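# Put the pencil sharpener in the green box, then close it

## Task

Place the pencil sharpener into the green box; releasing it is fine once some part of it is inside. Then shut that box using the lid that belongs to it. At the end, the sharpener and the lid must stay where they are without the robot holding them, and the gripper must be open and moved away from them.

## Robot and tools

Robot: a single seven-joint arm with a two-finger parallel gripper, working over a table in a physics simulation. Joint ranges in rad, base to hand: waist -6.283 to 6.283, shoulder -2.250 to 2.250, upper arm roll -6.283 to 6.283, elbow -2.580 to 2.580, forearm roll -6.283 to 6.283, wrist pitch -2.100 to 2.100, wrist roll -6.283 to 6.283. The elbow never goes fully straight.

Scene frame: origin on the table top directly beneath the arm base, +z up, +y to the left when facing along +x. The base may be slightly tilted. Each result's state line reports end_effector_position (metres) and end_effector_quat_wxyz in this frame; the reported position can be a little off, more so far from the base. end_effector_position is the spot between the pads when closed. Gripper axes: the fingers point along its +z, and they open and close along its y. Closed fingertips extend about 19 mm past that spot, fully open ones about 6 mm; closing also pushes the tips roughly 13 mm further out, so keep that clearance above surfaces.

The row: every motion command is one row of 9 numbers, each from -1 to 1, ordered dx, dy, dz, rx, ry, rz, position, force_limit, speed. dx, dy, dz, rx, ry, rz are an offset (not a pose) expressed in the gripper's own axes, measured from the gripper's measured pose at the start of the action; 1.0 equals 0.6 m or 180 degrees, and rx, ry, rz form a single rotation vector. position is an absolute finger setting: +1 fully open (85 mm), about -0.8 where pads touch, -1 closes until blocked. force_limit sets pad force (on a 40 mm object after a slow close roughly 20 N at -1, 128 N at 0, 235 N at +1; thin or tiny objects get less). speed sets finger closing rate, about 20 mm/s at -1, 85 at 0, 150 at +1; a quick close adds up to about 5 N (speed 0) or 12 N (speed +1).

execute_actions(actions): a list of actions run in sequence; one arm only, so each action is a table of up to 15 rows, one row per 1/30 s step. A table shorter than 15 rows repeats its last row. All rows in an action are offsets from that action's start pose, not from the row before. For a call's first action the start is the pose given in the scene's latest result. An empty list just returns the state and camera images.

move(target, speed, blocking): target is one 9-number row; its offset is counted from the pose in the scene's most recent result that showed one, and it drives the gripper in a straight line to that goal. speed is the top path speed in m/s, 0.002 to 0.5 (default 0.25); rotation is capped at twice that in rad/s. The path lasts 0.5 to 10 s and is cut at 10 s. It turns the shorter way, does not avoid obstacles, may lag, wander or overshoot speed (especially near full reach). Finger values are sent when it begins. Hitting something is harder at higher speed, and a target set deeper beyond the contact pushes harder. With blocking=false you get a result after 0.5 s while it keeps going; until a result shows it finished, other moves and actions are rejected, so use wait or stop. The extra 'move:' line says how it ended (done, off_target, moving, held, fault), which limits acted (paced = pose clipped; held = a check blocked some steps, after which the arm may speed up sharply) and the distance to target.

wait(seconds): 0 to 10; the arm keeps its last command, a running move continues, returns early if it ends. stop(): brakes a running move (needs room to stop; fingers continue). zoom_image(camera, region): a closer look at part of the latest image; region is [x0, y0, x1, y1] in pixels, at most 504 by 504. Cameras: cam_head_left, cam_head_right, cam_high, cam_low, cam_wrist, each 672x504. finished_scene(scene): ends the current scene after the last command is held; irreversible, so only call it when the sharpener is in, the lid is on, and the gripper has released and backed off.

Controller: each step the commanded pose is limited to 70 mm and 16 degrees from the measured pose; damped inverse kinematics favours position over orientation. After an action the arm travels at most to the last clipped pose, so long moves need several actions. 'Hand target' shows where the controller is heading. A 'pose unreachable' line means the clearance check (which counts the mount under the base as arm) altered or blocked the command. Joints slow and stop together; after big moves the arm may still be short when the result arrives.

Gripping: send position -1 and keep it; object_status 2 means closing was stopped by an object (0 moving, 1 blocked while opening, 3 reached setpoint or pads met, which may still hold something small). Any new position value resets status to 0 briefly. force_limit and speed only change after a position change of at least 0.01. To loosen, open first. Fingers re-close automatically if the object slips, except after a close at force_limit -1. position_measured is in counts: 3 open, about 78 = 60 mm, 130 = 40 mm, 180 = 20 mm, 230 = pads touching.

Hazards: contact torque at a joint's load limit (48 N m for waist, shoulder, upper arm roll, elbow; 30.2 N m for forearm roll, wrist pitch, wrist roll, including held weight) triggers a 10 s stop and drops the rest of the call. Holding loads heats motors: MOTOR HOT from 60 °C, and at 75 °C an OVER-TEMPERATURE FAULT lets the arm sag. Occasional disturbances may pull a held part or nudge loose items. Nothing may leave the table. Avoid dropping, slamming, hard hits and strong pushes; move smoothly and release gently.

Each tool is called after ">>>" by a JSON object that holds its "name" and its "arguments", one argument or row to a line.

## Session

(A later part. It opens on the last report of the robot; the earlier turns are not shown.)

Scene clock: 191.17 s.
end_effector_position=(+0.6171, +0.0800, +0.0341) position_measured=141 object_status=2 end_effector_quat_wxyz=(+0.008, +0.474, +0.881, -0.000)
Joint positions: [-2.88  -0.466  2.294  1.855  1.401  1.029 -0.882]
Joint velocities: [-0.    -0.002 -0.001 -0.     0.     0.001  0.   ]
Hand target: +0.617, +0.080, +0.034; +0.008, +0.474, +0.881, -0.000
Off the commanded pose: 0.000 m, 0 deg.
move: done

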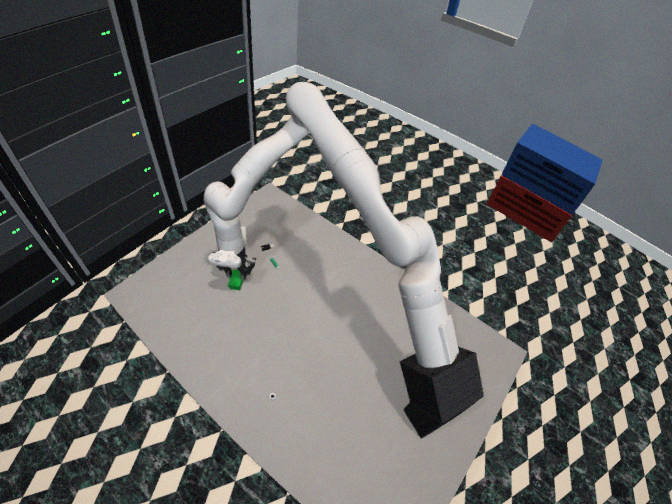

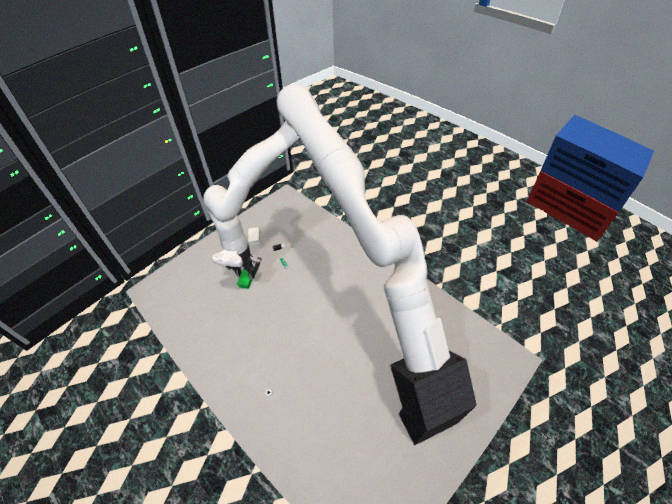

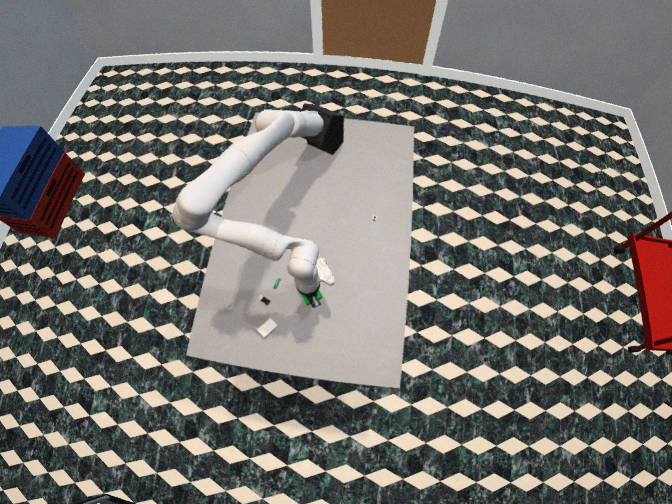

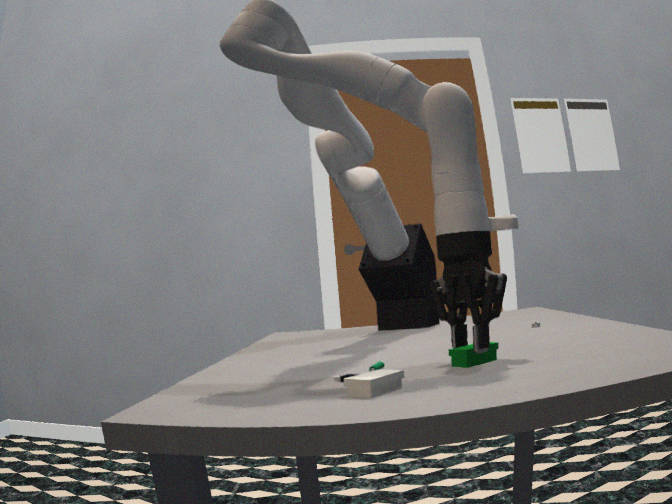

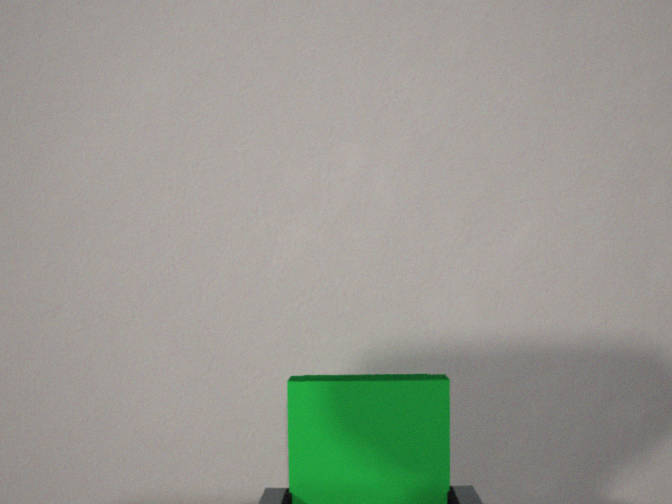

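Going on unobstructed; a bit further, then release.

>>> {"name": "move", "arguments": {
  "target": [0,0,0.006,0,0,0,-1,-0.6,-0.5],
  "speed": 0.01
}}

>>> {"name": "execute_actions", "arguments": {
  "actions": [
    [[0,0,0,0,0,0,0.5,-0.6,0]],
    [[0,0,-0.03,0,0,0,0.5,-0.6,0]],
    [[0,0,-0.1,0,0,0,0.5,-0.6,0]],
    [[0,0,-0.1,0,0,0,0.5,-0.6,0]]
  ]
}}

>>> {"name": "zoom_image", "arguments": {
  "camera": "cam_low",
  "region": [400, 280, 540, 390]
}}

Scene clock: 196.43 s.
end_effector_position=(+0.6174, +0.0803, +0.0314) position_measured=141 object_status=2 end_effector_quat_wxyz=(+0.009, +0.473, +0.881, +0.000)
Joint positions: [-2.879 -0.471  2.296  1.854  1.409  1.027 -0.885]
Joint velocities: [ 0.     0.    -0.001  0.002  0.001  0.    -0.001]
Hand target: +0.617, +0.080, +0.031; +0.008, +0.474, +0.881, -0.000
Off the commanded pose: 0.001 m, 0 deg.
move: done

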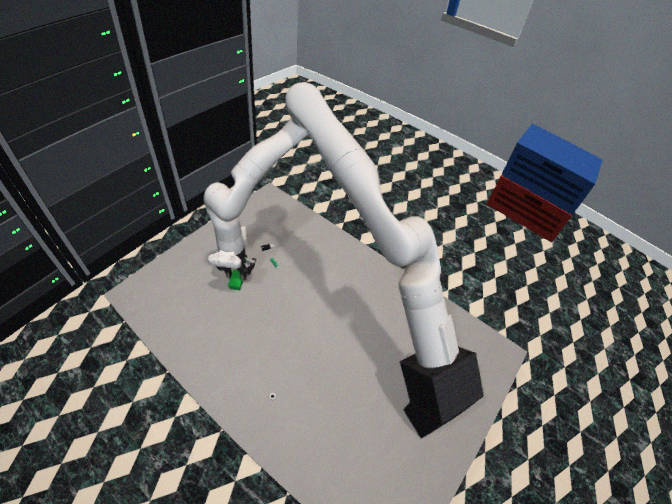

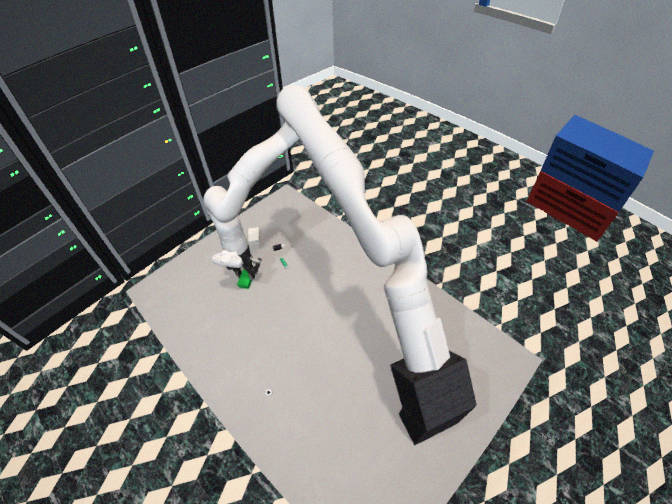

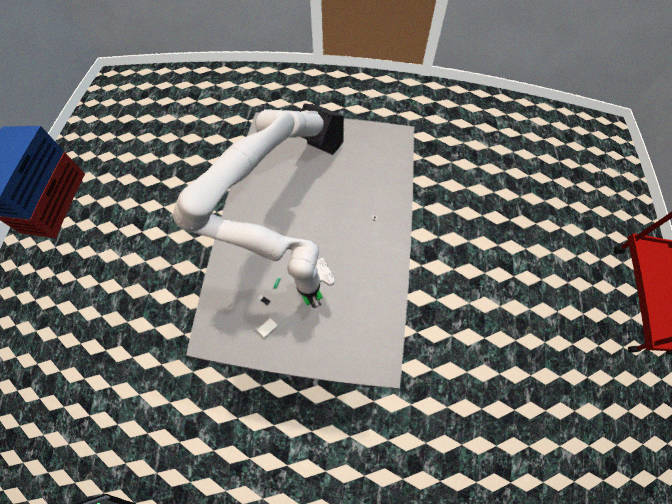

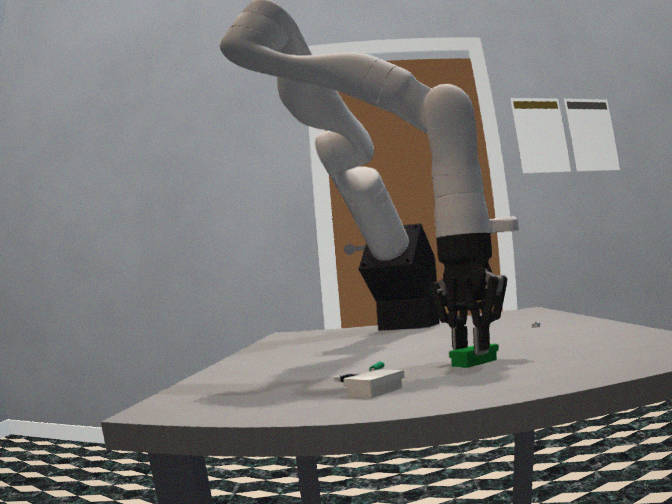

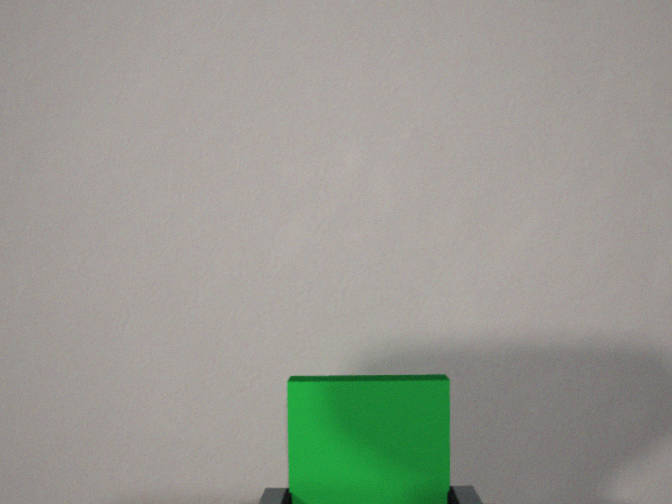

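Scene clock: 198.43 s.
end_effector_position=(+0.6140, +0.0824, +0.1683) position_measured=66 object_status=3 end_effector_quat_wxyz=(+0.007, +0.473, +0.881, +0.000)
Joint positions: [-2.9   -0.203  2.173  1.842  1.085  1.154 -0.726]
Joint velocities: [ 0.004  0.014 -0.    -0.002 -0.003  0.002  0.005]
Hand target: +0.614, +0.082, +0.169; +0.007, +0.473, +0.881, +0.000
Off the commanded pose: 0.001 m, 0 deg.

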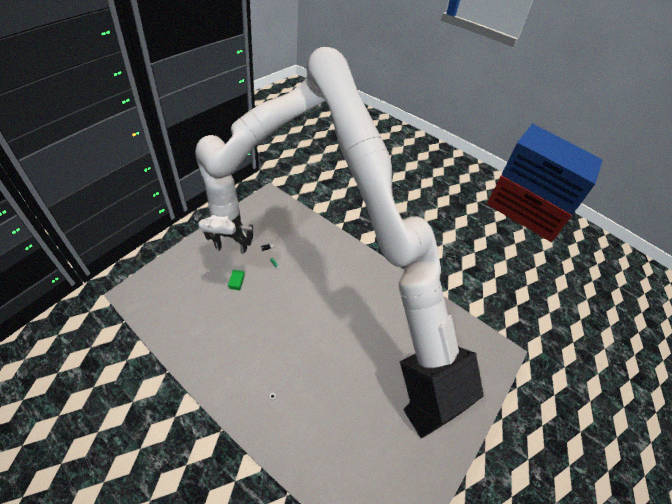

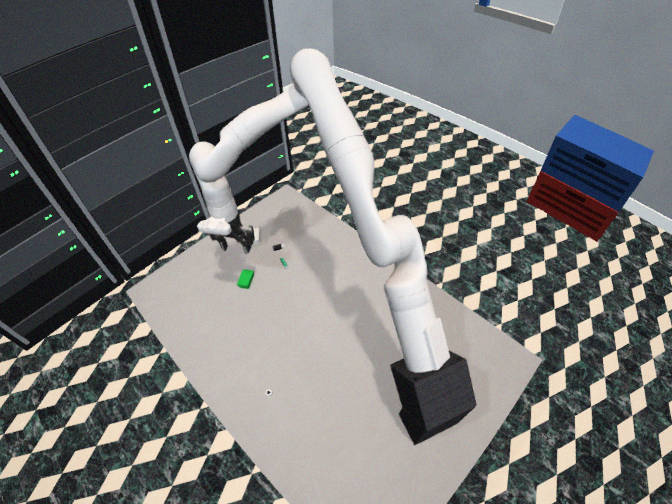

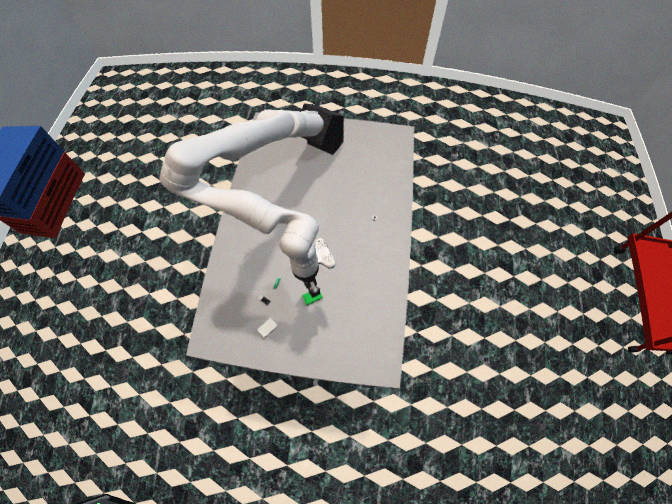

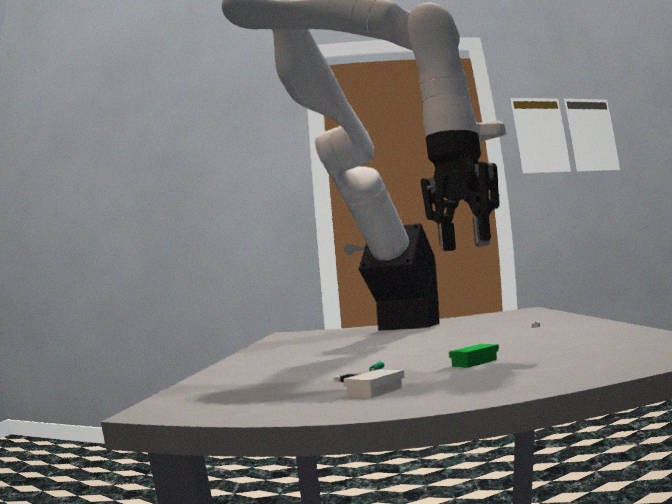

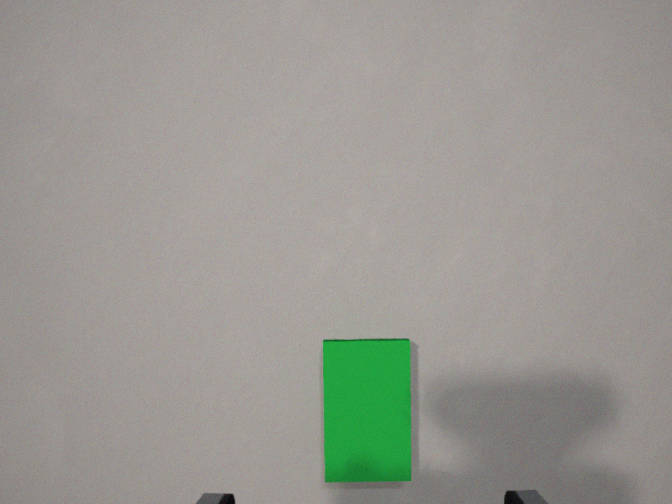

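Region (400, 280, 540, 390) of cam_low's 672x504 image, scaled by 3.600, with more detail than that image has; it fills the top 396 rows of this view, and the rest is white.

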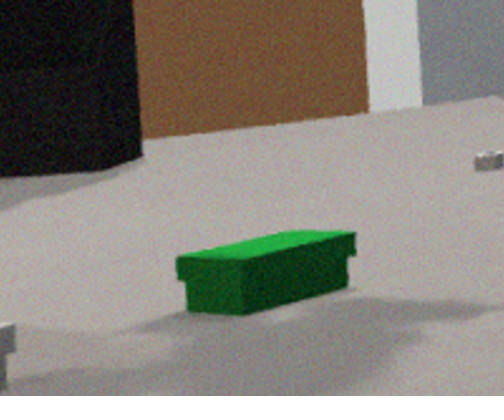

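Closed.

>>> {"name": "finished_scene", "arguments": {
  "scene": 1
}}

The scene is finished: the task was done.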